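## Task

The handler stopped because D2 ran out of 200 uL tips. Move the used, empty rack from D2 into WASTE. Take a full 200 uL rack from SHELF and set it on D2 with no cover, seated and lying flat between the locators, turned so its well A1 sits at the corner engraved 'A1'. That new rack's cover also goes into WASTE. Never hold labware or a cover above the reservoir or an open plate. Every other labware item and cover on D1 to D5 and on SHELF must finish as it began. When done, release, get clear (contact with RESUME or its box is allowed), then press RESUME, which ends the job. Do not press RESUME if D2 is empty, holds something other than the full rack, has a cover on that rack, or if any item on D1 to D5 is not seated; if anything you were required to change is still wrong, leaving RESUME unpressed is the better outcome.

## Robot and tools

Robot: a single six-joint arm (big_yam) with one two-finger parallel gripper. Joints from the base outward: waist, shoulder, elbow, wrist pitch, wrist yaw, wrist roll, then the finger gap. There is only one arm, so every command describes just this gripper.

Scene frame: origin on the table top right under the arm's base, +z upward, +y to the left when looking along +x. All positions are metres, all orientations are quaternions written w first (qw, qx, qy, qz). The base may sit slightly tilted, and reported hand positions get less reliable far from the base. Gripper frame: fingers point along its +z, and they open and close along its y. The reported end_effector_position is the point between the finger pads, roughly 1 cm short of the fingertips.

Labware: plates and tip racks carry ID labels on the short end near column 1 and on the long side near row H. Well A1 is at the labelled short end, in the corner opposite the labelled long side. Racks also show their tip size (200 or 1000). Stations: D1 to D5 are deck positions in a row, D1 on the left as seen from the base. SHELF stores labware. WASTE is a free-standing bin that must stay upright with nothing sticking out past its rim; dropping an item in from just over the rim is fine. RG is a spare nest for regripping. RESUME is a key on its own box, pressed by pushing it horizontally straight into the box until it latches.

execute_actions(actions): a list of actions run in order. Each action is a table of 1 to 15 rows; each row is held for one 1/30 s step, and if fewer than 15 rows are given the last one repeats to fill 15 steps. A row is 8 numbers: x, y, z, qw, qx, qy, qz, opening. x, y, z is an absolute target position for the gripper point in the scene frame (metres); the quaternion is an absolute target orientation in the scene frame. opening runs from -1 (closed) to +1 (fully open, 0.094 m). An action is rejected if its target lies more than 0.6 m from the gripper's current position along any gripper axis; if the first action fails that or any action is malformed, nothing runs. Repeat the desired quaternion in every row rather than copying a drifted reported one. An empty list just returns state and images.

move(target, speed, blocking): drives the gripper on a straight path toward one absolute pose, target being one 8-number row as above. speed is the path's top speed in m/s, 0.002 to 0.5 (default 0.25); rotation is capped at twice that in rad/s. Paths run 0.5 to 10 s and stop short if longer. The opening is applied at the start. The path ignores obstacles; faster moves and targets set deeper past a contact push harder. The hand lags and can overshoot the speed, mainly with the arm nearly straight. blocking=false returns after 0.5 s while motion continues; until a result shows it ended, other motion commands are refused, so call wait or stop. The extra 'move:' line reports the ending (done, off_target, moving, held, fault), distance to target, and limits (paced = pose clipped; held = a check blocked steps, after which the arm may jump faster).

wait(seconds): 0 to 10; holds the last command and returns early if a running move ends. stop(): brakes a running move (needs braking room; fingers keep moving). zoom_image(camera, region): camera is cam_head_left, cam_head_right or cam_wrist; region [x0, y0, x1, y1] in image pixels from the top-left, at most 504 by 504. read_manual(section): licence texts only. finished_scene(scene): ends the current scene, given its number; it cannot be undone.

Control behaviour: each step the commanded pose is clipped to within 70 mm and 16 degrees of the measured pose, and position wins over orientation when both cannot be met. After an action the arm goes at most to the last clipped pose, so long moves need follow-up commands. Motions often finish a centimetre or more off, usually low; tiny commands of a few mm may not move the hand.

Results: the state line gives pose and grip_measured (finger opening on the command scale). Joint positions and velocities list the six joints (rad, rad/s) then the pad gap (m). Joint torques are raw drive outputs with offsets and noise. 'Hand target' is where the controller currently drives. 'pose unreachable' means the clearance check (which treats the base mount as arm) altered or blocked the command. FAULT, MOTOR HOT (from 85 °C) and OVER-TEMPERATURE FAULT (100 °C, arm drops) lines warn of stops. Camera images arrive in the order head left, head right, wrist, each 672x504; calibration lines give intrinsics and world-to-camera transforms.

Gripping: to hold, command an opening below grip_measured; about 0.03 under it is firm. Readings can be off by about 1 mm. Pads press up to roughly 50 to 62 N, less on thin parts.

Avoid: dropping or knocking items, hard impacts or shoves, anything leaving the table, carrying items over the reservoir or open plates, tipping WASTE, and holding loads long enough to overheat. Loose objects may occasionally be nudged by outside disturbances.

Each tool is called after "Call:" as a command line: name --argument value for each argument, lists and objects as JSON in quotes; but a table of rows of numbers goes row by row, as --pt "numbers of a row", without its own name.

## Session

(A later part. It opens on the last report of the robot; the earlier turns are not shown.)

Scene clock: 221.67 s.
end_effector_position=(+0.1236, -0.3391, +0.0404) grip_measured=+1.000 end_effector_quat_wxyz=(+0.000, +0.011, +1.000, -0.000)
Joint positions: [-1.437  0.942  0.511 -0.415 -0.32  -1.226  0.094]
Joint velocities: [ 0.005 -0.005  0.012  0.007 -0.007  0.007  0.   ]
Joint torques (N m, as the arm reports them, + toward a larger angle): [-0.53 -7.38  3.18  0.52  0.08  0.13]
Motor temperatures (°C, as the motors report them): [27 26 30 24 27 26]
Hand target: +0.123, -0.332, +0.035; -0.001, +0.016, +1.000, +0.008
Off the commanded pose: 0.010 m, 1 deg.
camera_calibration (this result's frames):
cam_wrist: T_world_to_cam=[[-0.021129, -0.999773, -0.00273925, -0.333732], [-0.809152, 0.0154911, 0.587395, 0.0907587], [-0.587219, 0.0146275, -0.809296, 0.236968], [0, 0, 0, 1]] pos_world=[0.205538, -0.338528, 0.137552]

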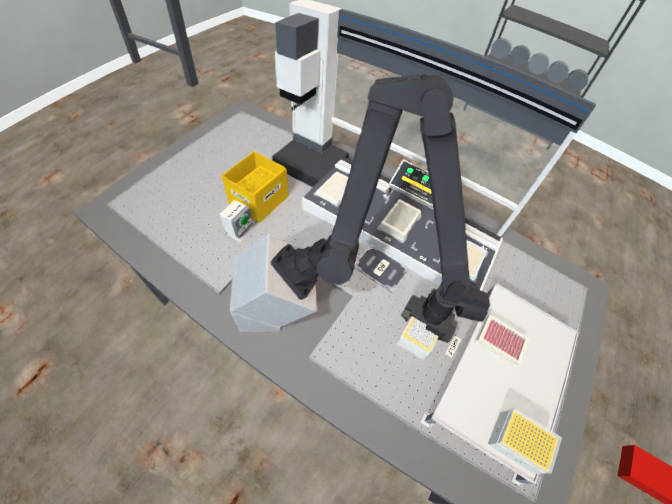

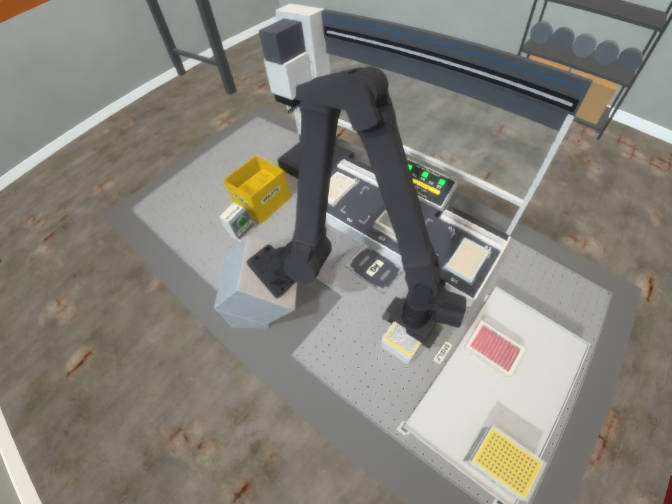

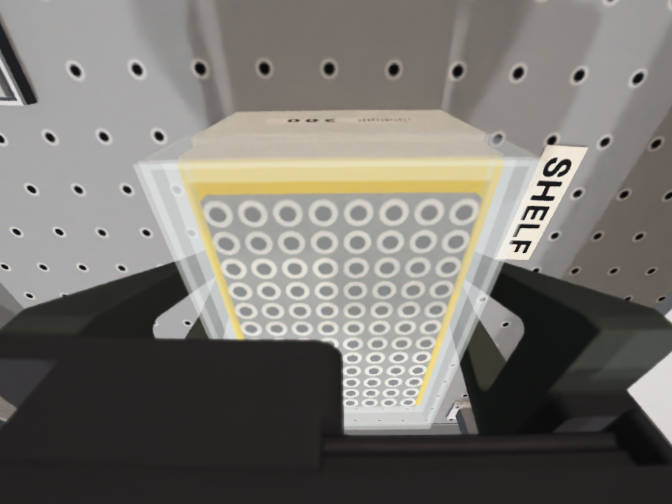

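Call:
execute_actions --actions '[[[0.123,-0.336,0.038,0,0.016,1,0.004,0.74]]]'

Call:
move --target '[0.15,-0.33,0.09,0,0.01,1,0,0.74]' --speed 0.1

Call:
move --target '[0.24,-0.27,0.12,0,0.01,1,0,0.74]' --speed 0.14

Call:
move --target '[0.24,0.005,0.135,0,0.01,1,0,0.74]' --speed 0.12

Scene clock: 227.53 s.
end_effector_position=(+0.1236, -0.3391, +0.0404) grip_measured=+0.811 end_effector_quat_wxyz=(+0.000, +0.011, +1.000, -0.000)
Joint positions: [-1.437  0.942  0.511 -0.415 -0.32  -1.225  0.085]
Joint velocities: [ 0.005 -0.005 -0.007  0.007 -0.007 -0.007  0.   ]
Joint torques (N m, as the arm reports them, + toward a larger angle): [-1.12 -8.25  3.73  0.18 -0.03  0.07]
Motor temperatures (°C, as the motors report them): [27 26 30 24 27 26]
Hand target: +0.123, -0.336, +0.038; +0.000, +0.016, +1.000, +0.004
Off the commanded pose: 0.004 m, 1 deg.
camera_calibration (this result's frames):
cam_wrist: T_world_to_cam=[[-0.0218904, -0.999756, -0.00286912, -0.333605], [-0.809353, 0.0160365, 0.587104, 0.0910301], [-0.586914, 0.0151741, -0.809507, 0.23716], [0, 0, 0, 1]] pos_world=[0.205565, -0.338582, 0.137581]

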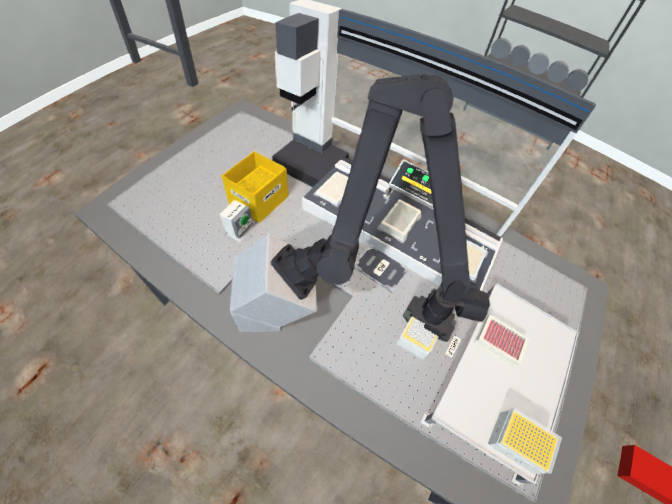

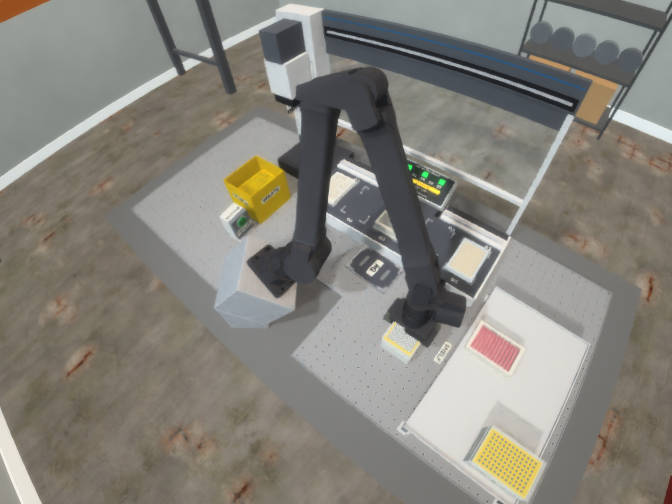

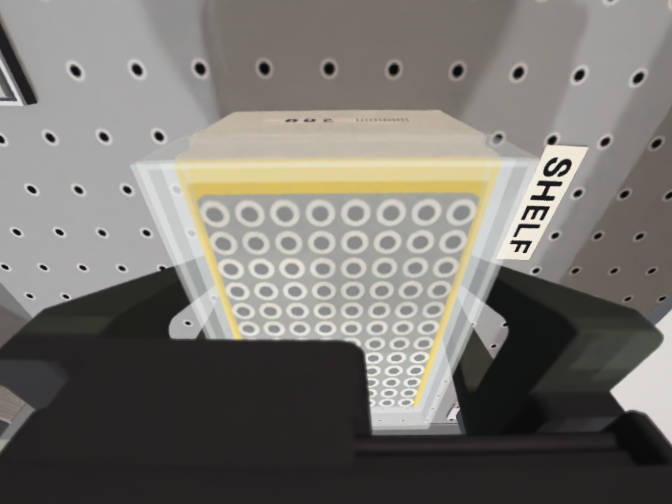

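Scene clock: 228.47 s.
end_effector_position=(+0.1408, -0.3186, +0.0816) grip_measured=+0.811 end_effector_quat_wxyz=(-0.006, +0.010, +1.000, +0.011)
Joint positions: [-1.392  0.76   0.511 -0.614 -0.286 -1.199  0.085]
Joint velocities: [-0.024  0.015 -0.002 -0.022 -0.007 -0.081 -0.   ]
Joint torques (N m, as the arm reports them, + toward a larger angle): [ 0.17 -8.19  7.21 -0.36  0.1   0.1 ]
Motor temperatures (°C, as the motors report them): [27 26 30 24 27 26]
Hand target: +0.150, -0.331, +0.089; -0.000, +0.010, +1.000, +0.000
Off the commanded pose: 0.017 m, 1 deg.
move: off_target
camera_calibration (this result's frames):
cam_wrist: T_world_to_cam=[[-0.0202097, -0.999462, -0.0258137, -0.310874], [-0.801785, 0.000777655, 0.597613, 0.0736688], [-0.597271, 0.0327746, -0.801369, 0.286681], [0, 0, 0, 1]] pos_world=[0.22401, -0.32016, 0.177687]

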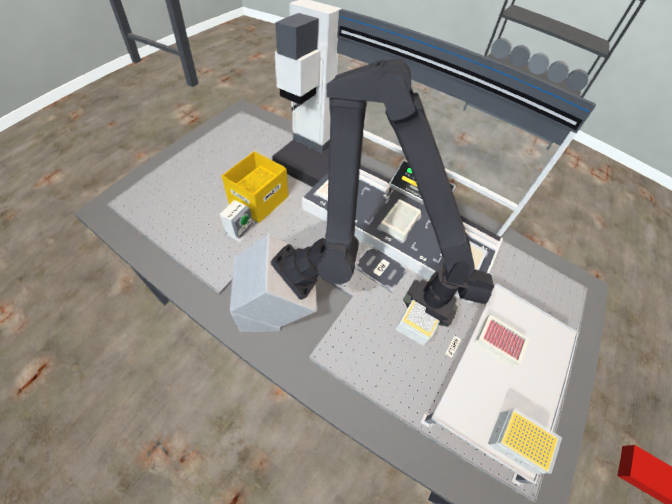

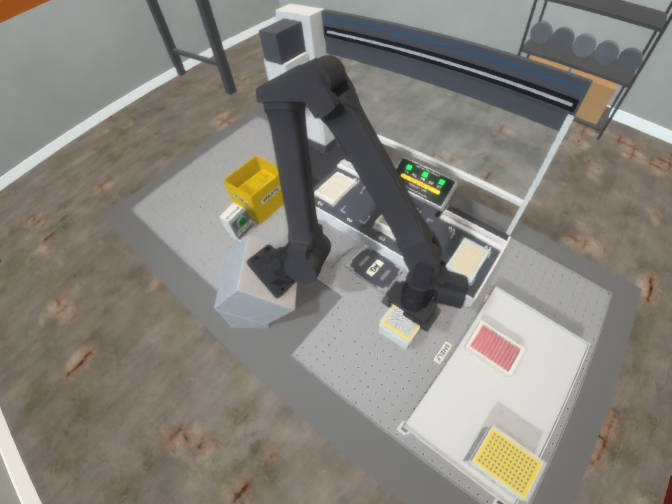

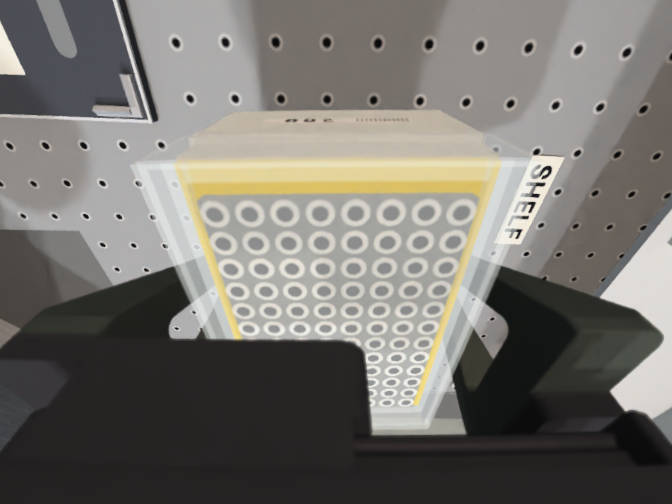

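Scene clock: 229.87 s.
end_effector_position=(+0.2226, -0.2519, +0.1029) grip_measured=+0.811 end_effector_quat_wxyz=(-0.022, -0.001, +1.000, +0.020)
Joint positions: [-0.855  0.627  0.511 -0.738  0.089 -0.818  0.085]
Joint velocities: [-0.005  0.005 -0.012  0.007 -0.051  0.037 -0.001]
Joint torques (N m, as the arm reports them, + toward a larger angle): [ 0.77 -7.91  9.45 -0.34  0.11  0.11]
Motor temperatures (°C, as the motors report them): [27 26 30 24 27 26]
Hand target: +0.240, -0.271, +0.118; -0.003, +0.007, +1.000, +0.000
Off the commanded pose: 0.030 m, 4 deg.
move: off_target
camera_calibration (this result's frames):
cam_wrist: T_world_to_cam=[[0.00181063, -0.999091, -0.0425831, -0.245119], [-0.78278, -0.0279154, 0.621672, 0.112526], [-0.622296, 0.0322076, -0.782119, 0.353867], [0, 0, 0, 1]] pos_world=[0.308737, -0.253152, 0.196374]

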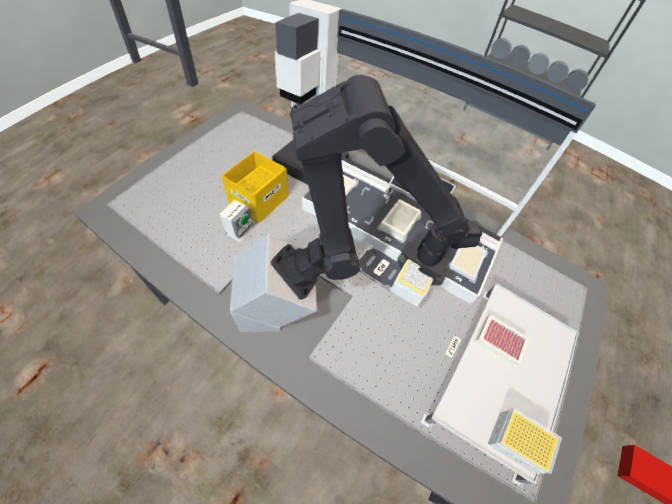

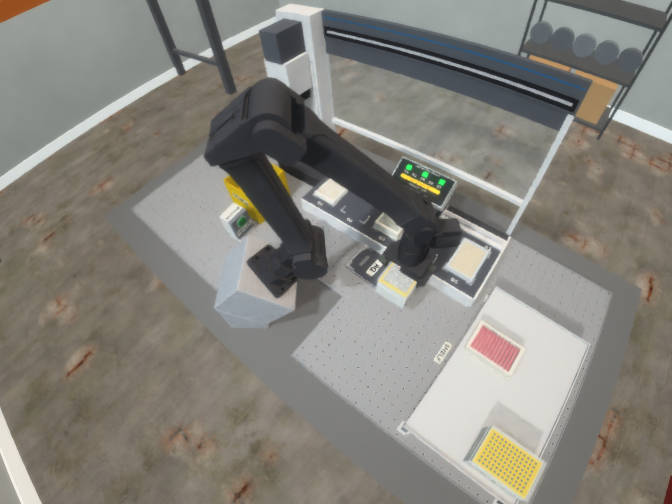

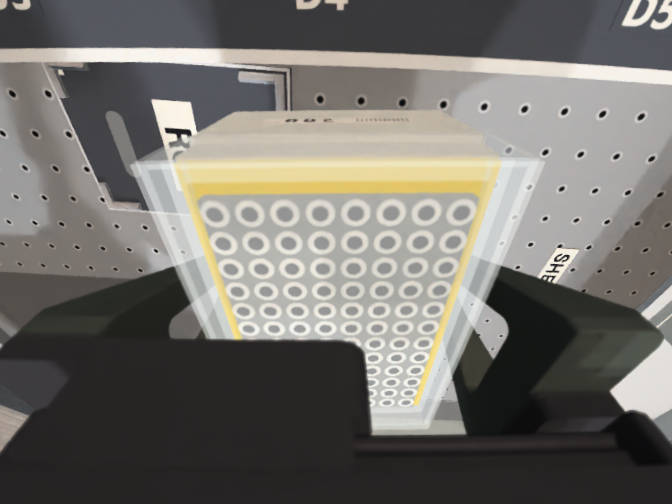

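Scene clock: 232.67 s.
end_effector_position=(+0.2229, -0.0018, +0.1267) grip_measured=+0.811 end_effector_quat_wxyz=(-0.015, -0.008, +1.000, -0.012)
Joint positions: [ 0.501  1.006  0.349 -0.874  0.78   0.553  0.085]
Joint velocities: [-0.005 -0.005 -0.007  0.017  0.022  0.037 -0.   ]
Joint torques (N m, as the arm reports them, + toward a larger angle): [ 3.49 -0.68  7.71 -0.37  0.26  0.11]
Motor temperatures (°C, as the motors report them): [27 26 30 24 27 26]
Hand target: +0.239, +0.001, +0.134; -0.005, +0.005, +1.000, -0.008
Off the commanded pose: 0.020 m, 3 deg.
move: off_target
camera_calibration (this result's frames):
cam_wrist: T_world_to_cam=[[0.0167277, -0.999636, 0.021144, -0.00558962], [-0.790899, -0.000290994, 0.611947, 0.108022], [-0.611718, -0.0269593, -0.790616, 0.363163], [0, 0, 0, 1]] pos_world=[0.307681, 0.00423445, 0.221137]

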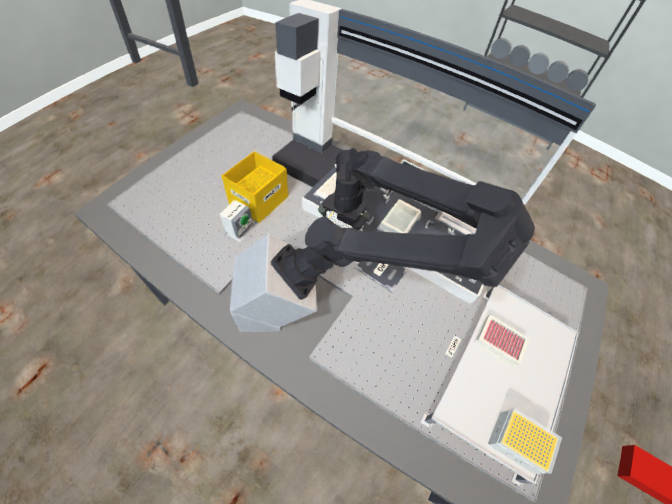

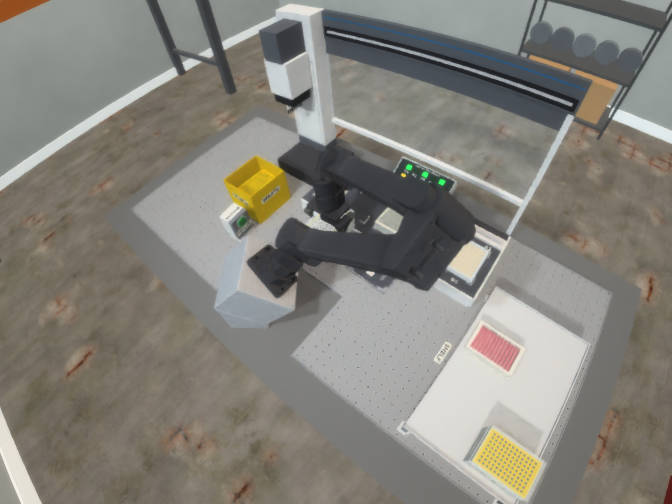

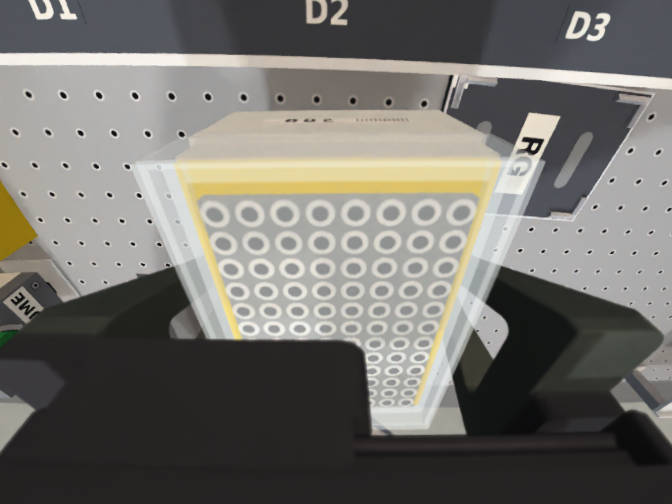

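Call:
move --target '[0.415,0.006,0.158,0,0,1,0,0.74]' --speed 0.15

Call:
move --target '[0.396,0.006,0.10,-0.008,0,1,0,0.74]' --speed 0.06

Scene clock: 237.03 s.
end_effector_position=(+0.4034, +0.0098, +0.1544) grip_measured=+0.811 end_effector_quat_wxyz=(+0.002, -0.001, +1.000, +0.003)
Joint positions: [ 0.38   1.261  0.805 -0.898  0.753  0.358  0.085]
Joint velocities: [-0.015 -0.015 -0.017 -0.007 -0.051 -0.095 -0.   ]
Joint torques (N m, as the arm reports them, + toward a larger angle): [ 5.23 -5.51  8.02 -0.25 -0.02 -0.16]
Motor temperatures (°C, as the motors report them): [27 26 30 24 27 26]
Hand target: +0.416, +0.007, +0.154; +0.001, -0.000, +1.000, +0.002
Off the commanded pose: 0.013 m, 0 deg.
move: off_target
camera_calibration (this result's frames):
cam_wrist: T_world_to_cam=[[0.00156074, -0.99996, -0.00881847, 0.0130758], [-0.8117, -0.00641745, 0.584039, 0.246613], [-0.584072, 0.00624642, -0.811678, 0.487649], [0, 0, 0, 1]] pos_world=[0.484978, 0.0116119, 0.251898]

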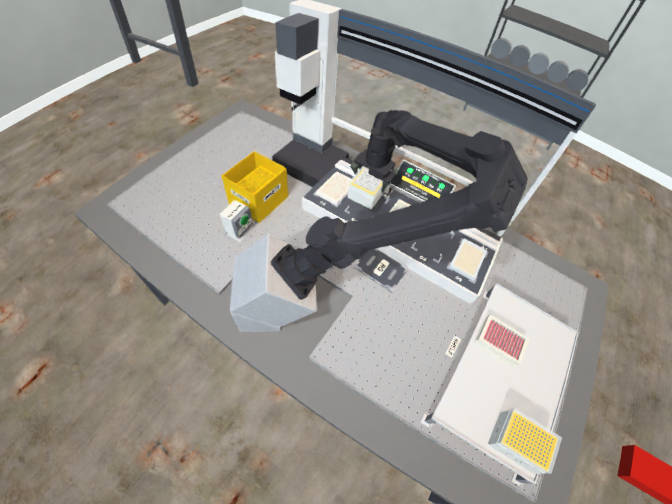

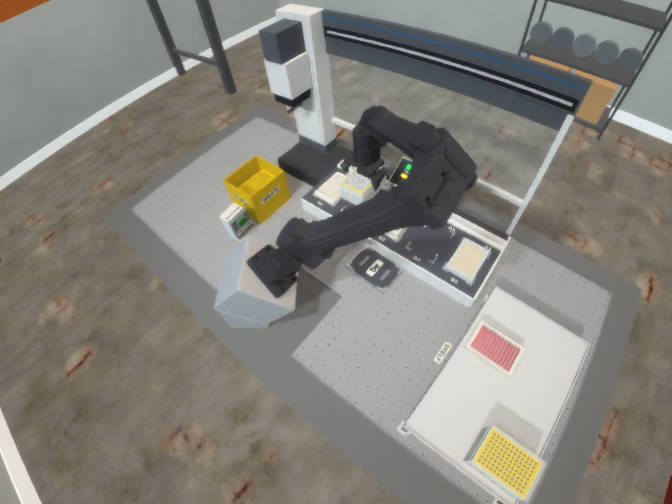

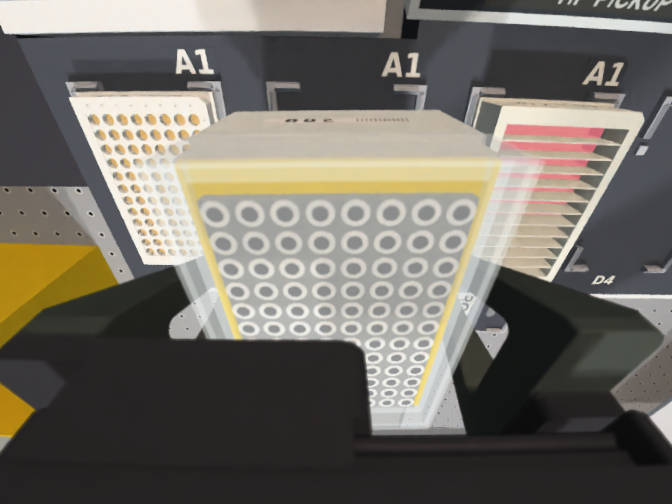

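Scene clock: 238.30 s.
end_effector_position=(+0.4020, +0.0049, +0.1098) grip_measured=+0.811 end_effector_quat_wxyz=(+0.002, +0.010, +1.000, +0.004)
Joint positions: [ 0.279  1.304  0.75  -0.709  0.724  0.246  0.085]
Joint velocities: [-0.005  0.005 -0.002 -0.007 -0.022  0.007 -0.   ]
Joint torques (N m, as the arm reports them, + toward a larger angle): [ 5.11 -6.53  4.08  0.45 -0.03 -0.14]
Motor temperatures (°C, as the motors report them): [27 26 30 24 27 26]
Hand target: +0.395, +0.005, +0.101; -0.008, +0.000, +1.000, +0.001
Off the commanded pose: 0.012 m, 2 deg.
move: off_target
camera_calibration (this result's frames):
cam_wrist: T_world_to_cam=[[-0.019417, -0.999747, -0.0113498, 0.0165597], [-0.811642, 0.00913268, 0.584084, 0.271322], [-0.583832, 0.0205531, -0.811614, 0.450458], [0, 0, 0, 1]] pos_world=[0.48353, 0.00481934, 0.207311]

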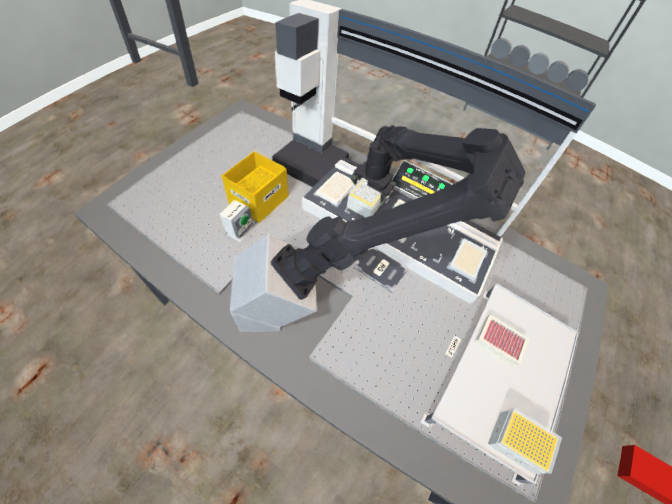

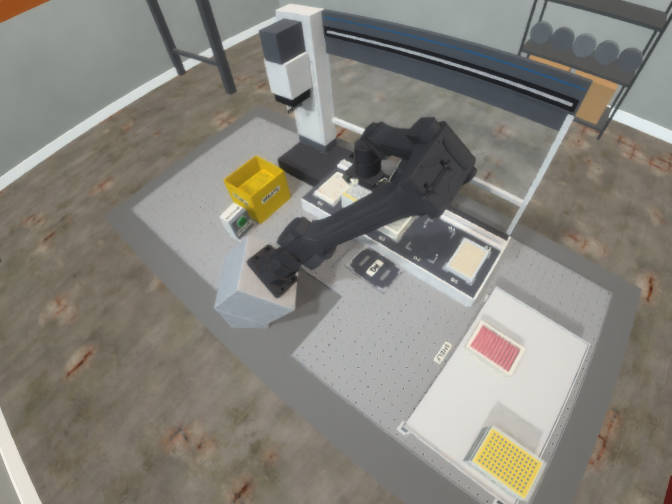

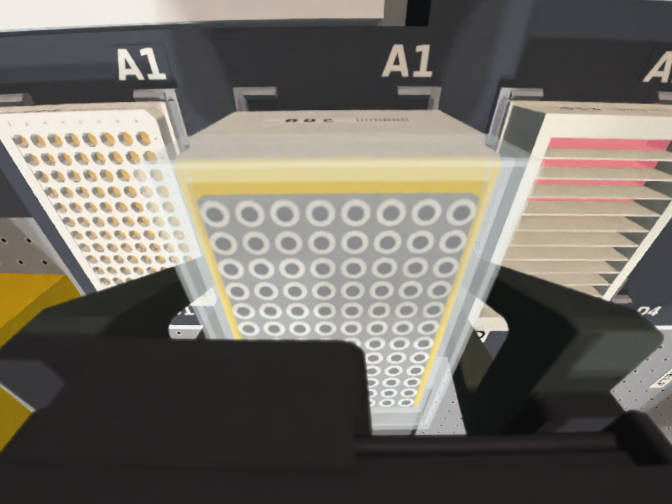

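Call:
execute_actions --actions '[[[0.397,0.0055,0.099,-0.008,0,1,0,0.74],[0.3975,0.0055,0.0975,-0.008,0,1,0,0.74],[0.398,0.0055,0.096,-0.008,0,1,0,0.74],[0.398,0.0055,0.0945,-0.008,0,1,0,0.74],[0.398,0.0055,0.093,-0.008,0,1,0,0.74],[0.398,0.0055,0.0915,-0.008,0,1,0,0.74],[0.398,0.0055,0.090,-0.008,0,1,0,0.74]]]'

Call:
zoom_image --camera "cam_wrist" --region '[190, 60, 490, 160]'

Scene clock: 243.60 s.
end_effector_position=(+0.4052, +0.0048, +0.1000) grip_measured=+0.811 end_effector_quat_wxyz=(+0.003, +0.009, +1.000, +0.003)
Joint positions: [ 0.258  1.325  0.75  -0.67   0.72   0.219  0.085]
Joint velocities: [-0.005 -0.015  0.007  0.017 -0.007  0.022 -0.   ]
Joint torques (N m, as the arm reports them, + toward a larger angle): [ 5.56 -6.69  3.91  0.55 -0.06 -0.16]
Motor temperatures (°C, as the motors report them): [28 26 30 24 27 26]
Hand target: +0.397, +0.005, +0.091; -0.008, +0.000, +1.000, +0.000
Off the commanded pose: 0.012 m, 2 deg.
camera_calibration (this result's frames):
cam_wrist: T_world_to_cam=[[-0.0188778, -0.999775, -0.00967895, 0.0159619], [-0.812175, 0.00968819, 0.583334, 0.279983], [-0.583109, 0.0188731, -0.812175, 0.444146], [0, 0, 0, 1]] pos_world=[0.486682, 0.00486333, 0.197555]

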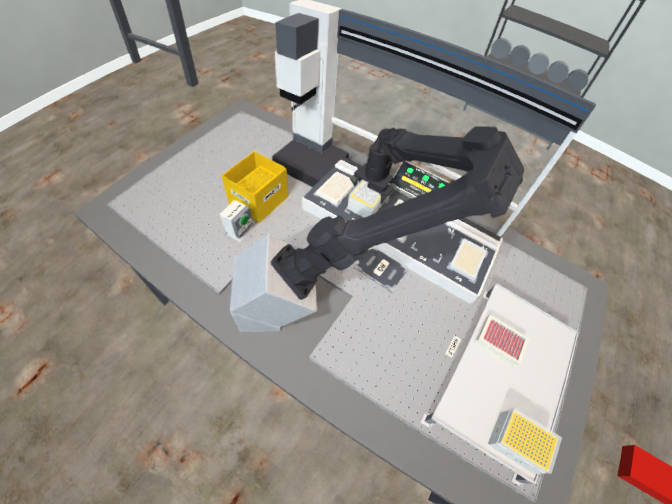

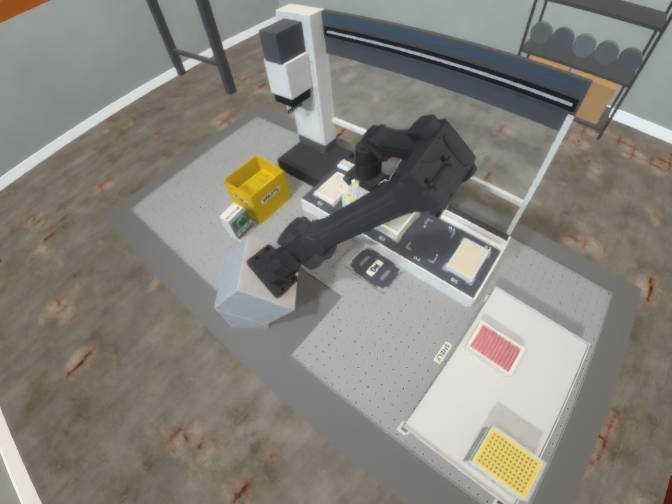

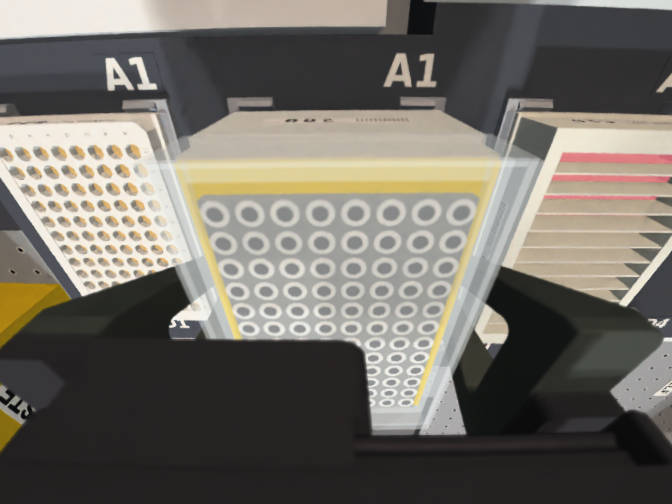

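Region (190, 60, 490, 160) of cam_wrist's 672x504 image, scaled by 1.680, with more detail than that image has.

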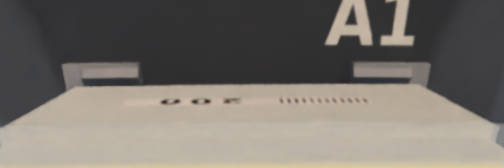

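Call:
execute_actions --actions '[[[0.3975,0.0055,0.0885,-0.008,0,1,0,0.74],[0.3975,0.0055,0.087,-0.008,0,1,0,0.74],[0.3975,0.0055,0.0855,-0.008,0,1,0,0.74],[0.3975,0.0055,0.084,-0.008,0,1,0,0.74],[0.3975,0.0055,0.0825,-0.008,0,1,0,0.74],[0.3975,0.0055,0.081,-0.008,0,1,0,0.74],[0.3975,0.0055,0.0795,-0.008,0,1,0,0.74],[0.3975,0.0055,0.078,-0.008,0,1,0,0.74],[0.3975,0.0055,0.0765,-0.008,0,1,0,0.74]]]'

Call:
zoom_image --camera "cam_wrist" --region '[190, 60, 490, 160]'

Scene clock: 248.67 s.
end_effector_position=(+0.4070, +0.0045, +0.0915) grip_measured=+0.811 end_effector_quat_wxyz=(+0.007, +0.013, +1.000, +0.004)
Joint positions: [ 0.24   1.337  0.741 -0.623  0.713  0.197  0.085]
Joint velocities: [-0.015 -0.024 -0.002 -0.012 -0.007 -0.051 -0.   ]
Joint torques (N m, as the arm reports them, + toward a larger angle): [ 4.74 -6.05  3.54  0.75 -0.17 -0.26]
Motor temperatures (°C, as the motors report them): [28 26 30 24 27 26]
Hand target: +0.397, +0.005, +0.078; -0.008, +0.001, +1.000, +0.000
Off the commanded pose: 0.018 m, 2 deg.
camera_calibration (this result's frames):
cam_wrist: T_world_to_cam=[[-0.0261104, -0.999591, -0.0116377, 0.0187758], [-0.81686, 0.0146236, 0.576651, 0.288905], [-0.576245, 0.0245629, -0.816908, 0.435862], [0, 0, 0, 1]] pos_world=[0.487649, 0.00383726, 0.18968]

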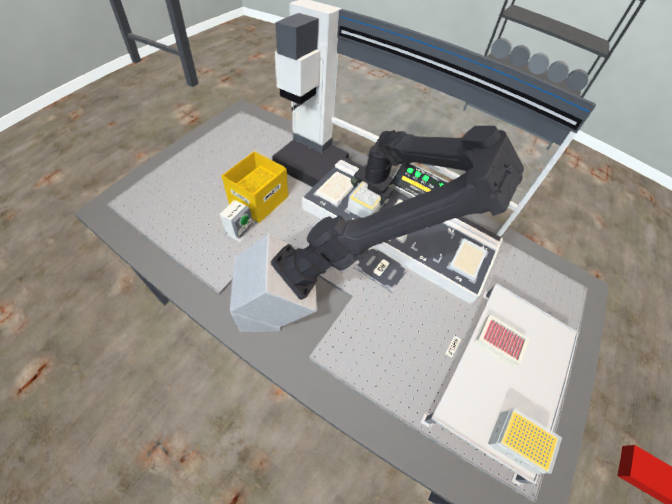

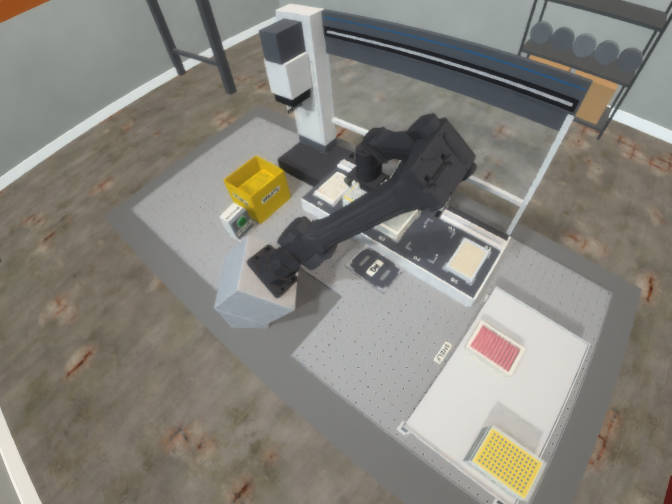

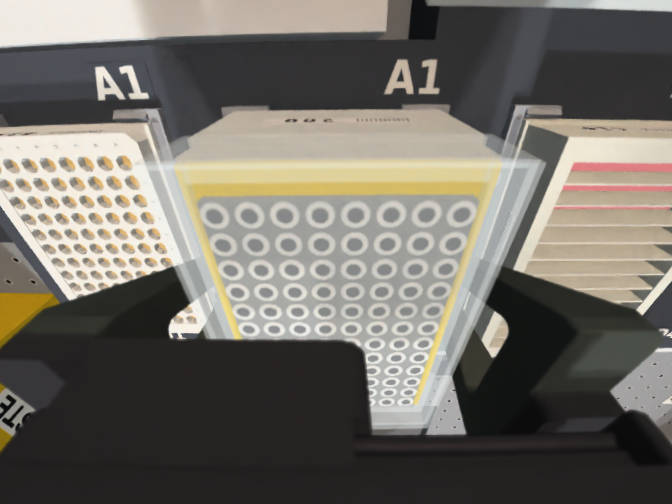

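Region (190, 60, 490, 160) of cam_wrist's 672x504 image, scaled by 1.680, with more detail than that image has.

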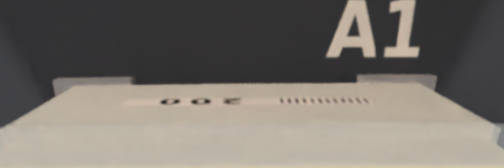

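On the far locator; slide back ~3 mm.

Call:
execute_actions --actions '[[[0.3965,0.006,0.078,-0.008,0,1,0,0.74],[0.3955,0.006,0.078,-0.008,0,1,0,0.74],[0.3945,0.006,0.078,-0.008,0,1,0,0.74],[0.3935,0.006,0.078,-0.008,0,1,0,0.74],[0.3925,0.006,0.078,-0.008,0,1,0,0.74]]]'

Call:
zoom_image --camera "cam_wrist" --region '[190, 60, 490, 160]'

Scene clock: 254.43 s.
end_effector_position=(+0.4065, +0.0045, +0.0909) grip_measured=+0.811 end_effector_quat_wxyz=(+0.008, +0.014, +1.000, +0.003)
Joint positions: [ 0.24   1.337  0.738 -0.617  0.716  0.196  0.085]
Joint velocities: [ 0.005  0.005  0.012  0.002  0.051  0.022 -0.001]
Joint torques (N m, as the arm reports them, + toward a larger angle): [ 5.38 -6.8   3.01  0.48 -0.13 -0.18]
Motor temperatures (°C, as the motors report them): [28 26 30 24 27 26]
Hand target: +0.392, +0.006, +0.079; -0.008, +0.000, +1.000, -0.000
Off the commanded pose: 0.019 m, 2 deg.
camera_calibration (this result's frames):
cam_wrist: T_world_to_cam=[[-0.0274981, -0.999574, -0.00980727, 0.0191736], [-0.818199, 0.01687, 0.574688, 0.289526], [-0.574277, 0.0238271, -0.818314, 0.434414], [0, 0, 0, 1]] pos_world=[0.486891, 0.00393032, 0.189288]

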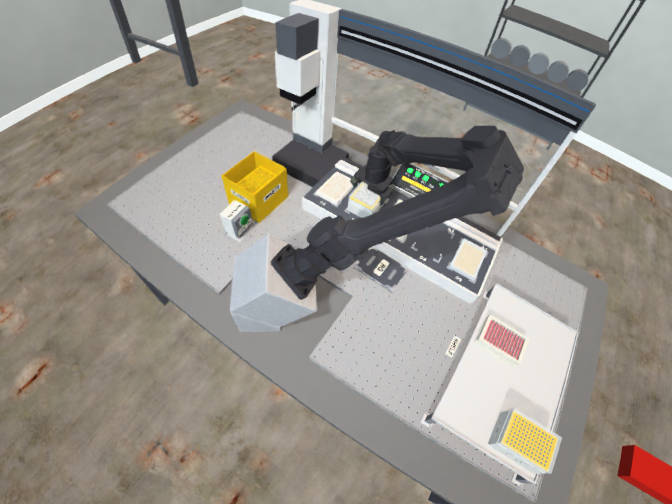

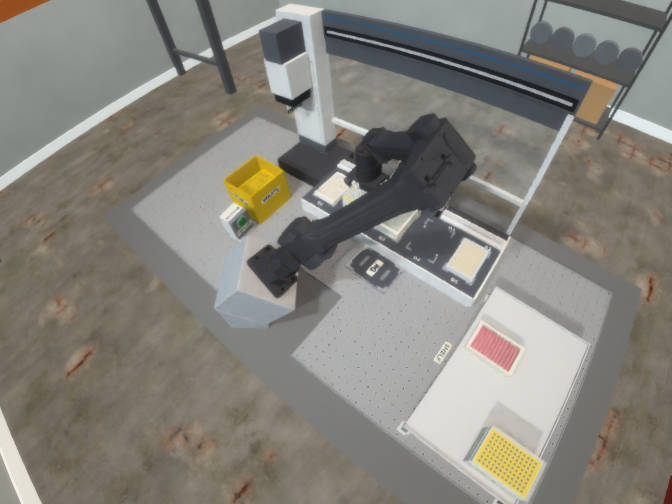

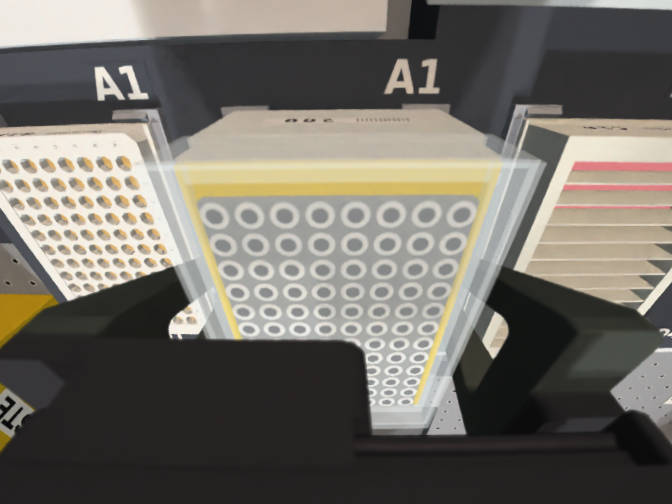

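Region (190, 60, 490, 160) of cam_wrist's 672x504 image, scaled by 1.680, with more detail than that image has.

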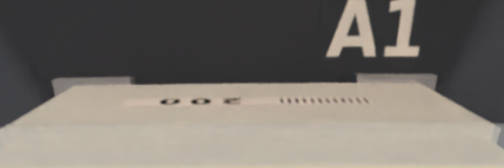

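Call:
execute_actions --actions '[[[0.391,0.006,0.079,-0.011,-0.003,1,0,0.74],[0.390,0.006,0.080,-0.012,-0.003,1,0,0.74],[0.389,0.006,0.081,-0.013,-0.003,1,0,0.74],[0.388,0.006,0.081,-0.014,-0.003,1,0,0.74],[0.387,0.006,0.081,-0.014,-0.003,1,0,0.74]]]'

Call:
zoom_image --camera "cam_wrist" --region '[190, 60, 490, 160]'

Scene clock: 258.63 s.
end_effector_position=(+0.4061, +0.0046, +0.0910) grip_measured=+0.811 end_effector_quat_wxyz=(+0.008, +0.013, +1.000, +0.003)
Joint positions: [ 0.241  1.337  0.738 -0.619  0.716  0.196  0.085]
Joint velocities: [ 0.005  0.005 -0.007  0.002 -0.066 -0.037 -0.   ]
Joint torques (N m, as the arm reports them, + toward a larger angle): [ 5.78 -7.22  2.77 -0.44 -0.15 -0.05]
Motor temperatures (°C, as the motors report them): [28 26 30 24 27 26]
Hand target: +0.387, +0.006, +0.082; -0.014, -0.003, +1.000, -0.000
Off the commanded pose: 0.022 m, 3 deg.
camera_calibration (this result's frames):
cam_wrist: T_world_to_cam=[[-0.0257207, -0.999628, -0.00910082, 0.0184364], [-0.817733, 0.0158021, 0.575381, 0.288917], [-0.575023, 0.0222412, -0.817835, 0.434629], [0, 0, 0, 1]] pos_world=[0.486652, 0.00419742, 0.189385]

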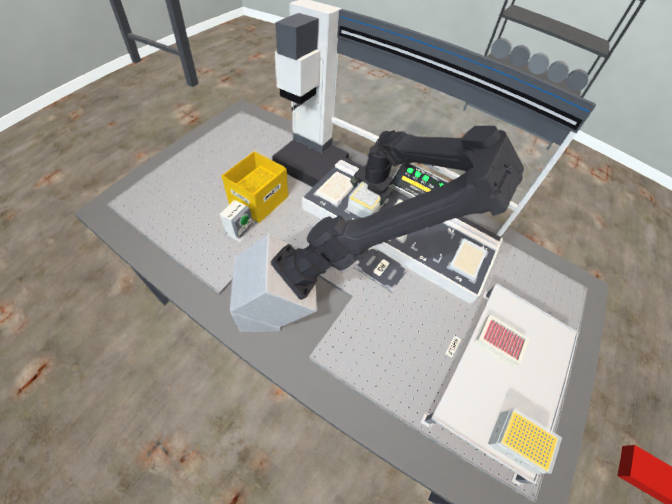

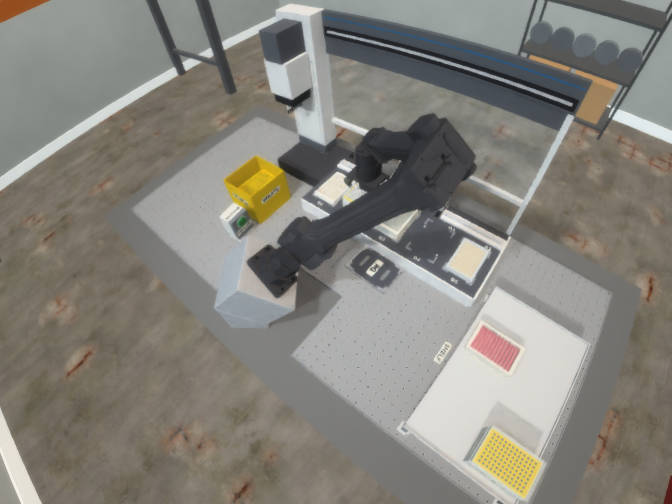

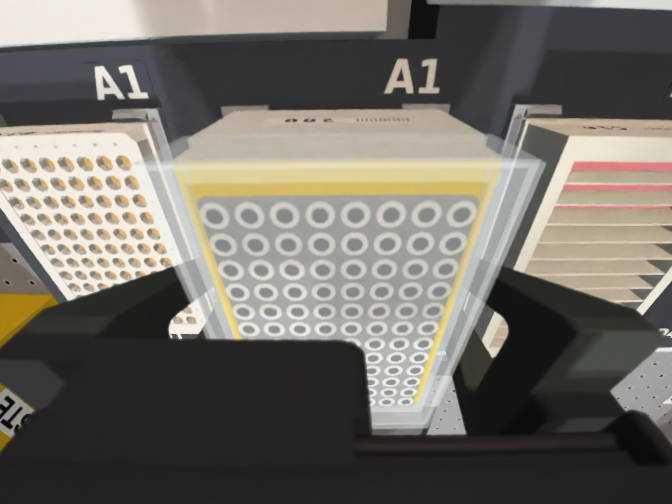

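Region (190, 60, 490, 160) of cam_wrist's 672x504 image, scaled by 1.680, with more detail than that image has.

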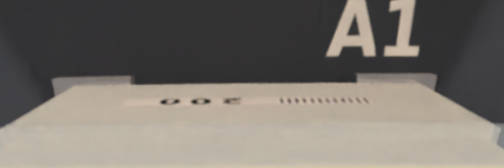

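Call:
execute_actions --actions '[[[0.387,0.006,0.082,-0.015,-0.003,1,0,0.74],[0.387,0.006,0.083,-0.016,-0.003,1,0,0.74],[0.387,0.006,0.084,-0.017,-0.003,1,0,0.74],[0.387,0.006,0.085,-0.017,-0.003,1,0,0.74]]]'

Call:
zoom_image --camera "cam_wrist" --region '[190, 60, 490, 160]'

Scene clock: 263.87 s.
end_effector_position=(+0.4050, +0.0048, +0.0915) grip_measured=+0.811 end_effector_quat_wxyz=(+0.006, +0.011, +1.000, +0.003)
Joint positions: [ 0.243  1.337  0.738 -0.625  0.716  0.197  0.085]
Joint velocities: [ 0.005 -0.005 -0.002  0.007 -0.051  0.007  0.   ]
Joint torques (N m, as the arm reports them, + toward a larger angle): [ 6.22 -7.65  3.26 -1.16 -0.09  0.09]
Motor temperatures (°C, as the motors report them): [28 26 30 24 27 26]
Hand target: +0.387, +0.006, +0.086; -0.017, -0.003, +1.000, -0.000
Off the commanded pose: 0.019 m, 3 deg.
camera_calibration (this result's frames):
cam_wrist: T_world_to_cam=[[-0.0216598, -0.999726, -0.00889861, 0.0169629], [-0.815835, 0.0125296, 0.578149, 0.286776], [-0.577879, 0.0197824, -0.815882, 0.435338], [0, 0, 0, 1]] pos_world=[0.485902, 0.00475306, 0.189536]

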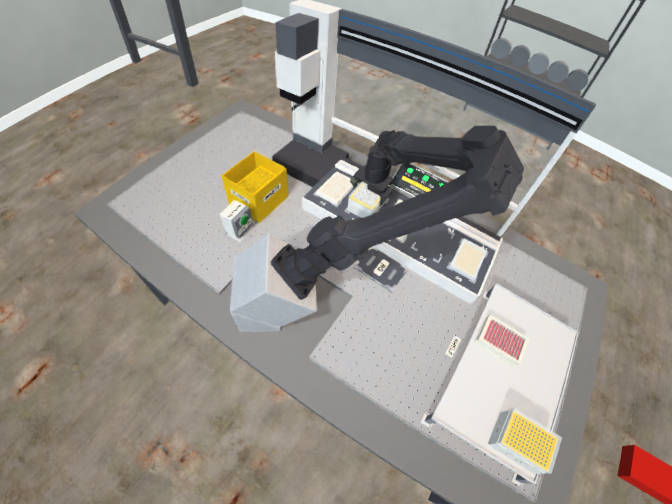

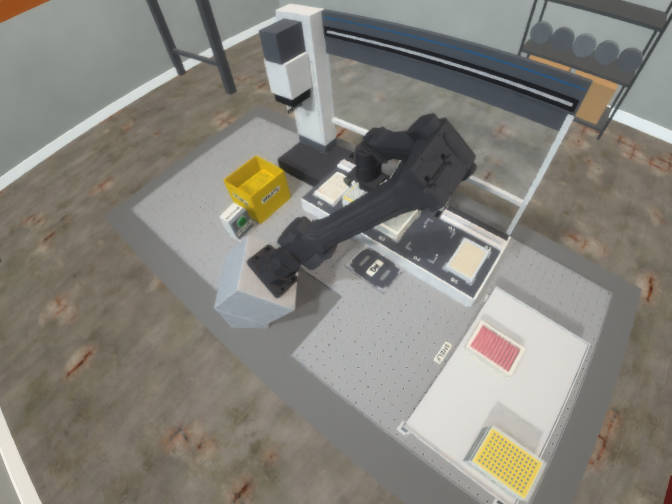

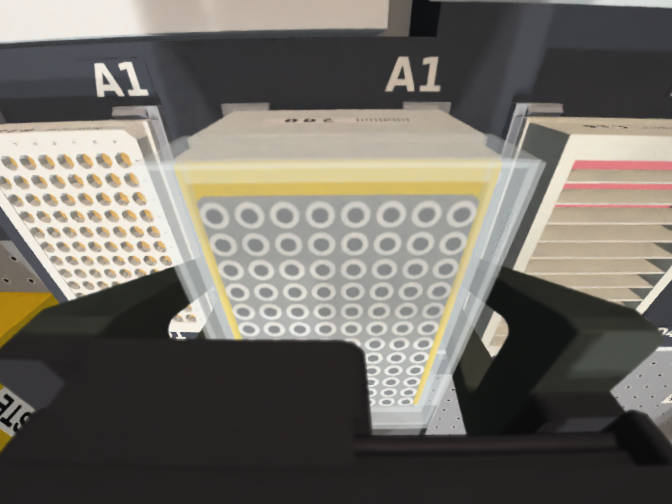

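Region (190, 60, 490, 160) of cam_wrist's 672x504 image, scaled by 1.680, with more detail than that image has.

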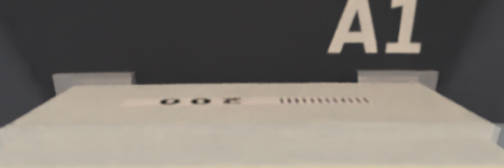

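Call:
execute_actions --actions '[[[0.386,0.006,0.0855,-0.018,-0.003,1,0,0.74],[0.385,0.006,0.086,-0.019,-0.003,1,0,0.74],[0.385,0.006,0.0865,-0.02,-0.003,1,0,0.74]]]'

Call:
zoom_image --camera "cam_wrist" --region '[190, 60, 490, 160]'

Scene clock: 269.47 s.
end_effector_position=(+0.4019, +0.0049, +0.0916) grip_measured=+0.811 end_effector_quat_wxyz=(+0.000, +0.011, +1.000, +0.003)
Joint positions: [ 0.243  1.336  0.738 -0.64   0.713  0.206  0.085]
Joint velocities: [-0.015 -0.005  0.002 -0.007  0.007  0.022  0.001]
Joint torques (N m, as the arm reports them, + toward a larger angle): [ 6.6  -7.93  3.34 -1.18  0.01  0.08]
Motor temperatures (°C, as the motors report them): [28 26 30 24 27 26]
Hand target: +0.385, +0.006, +0.087; -0.020, -0.003, +1.000, -0.000
Off the commanded pose: 0.018 m, 3 deg.
camera_calibration (this result's frames):
cam_wrist: T_world_to_cam=[[-0.021072, -0.999729, -0.0098645, 0.0168061], [-0.809374, 0.0112659, 0.587186, 0.280758], [-0.586916, 0.0203573, -0.809392, 0.436651], [0, 0, 0, 1]] pos_world=[0.48387, 0.00474953, 0.18873]

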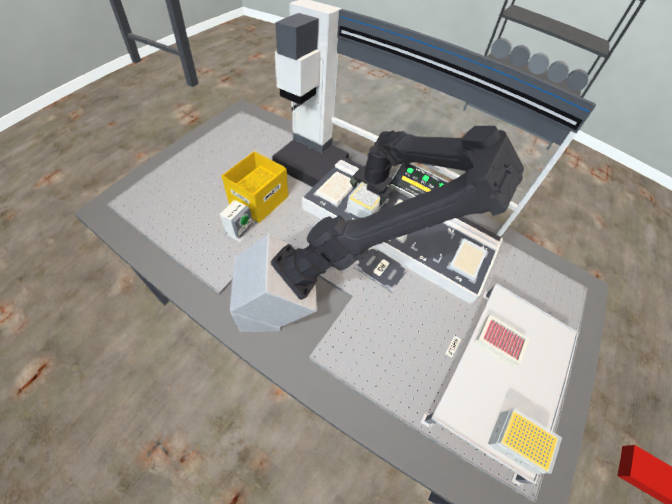

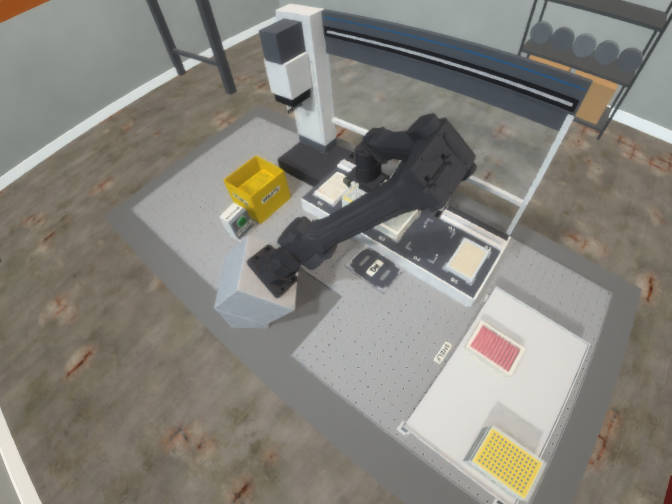

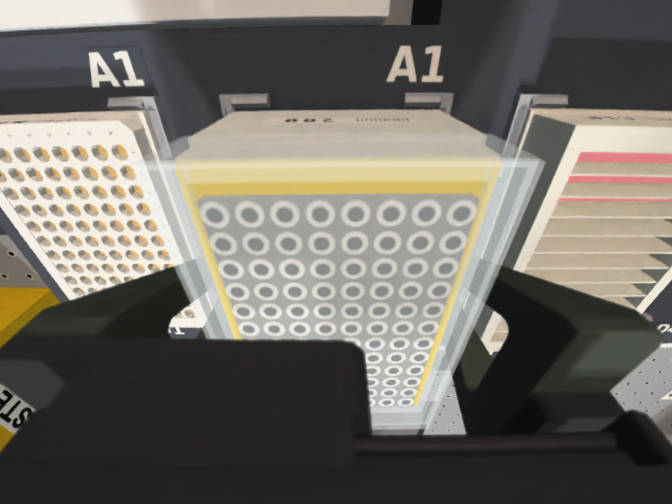

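Region (190, 60, 490, 160) of cam_wrist's 672x504 image, scaled by 1.680, with more detail than that image has.

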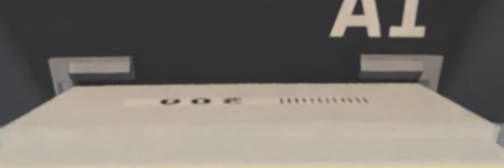

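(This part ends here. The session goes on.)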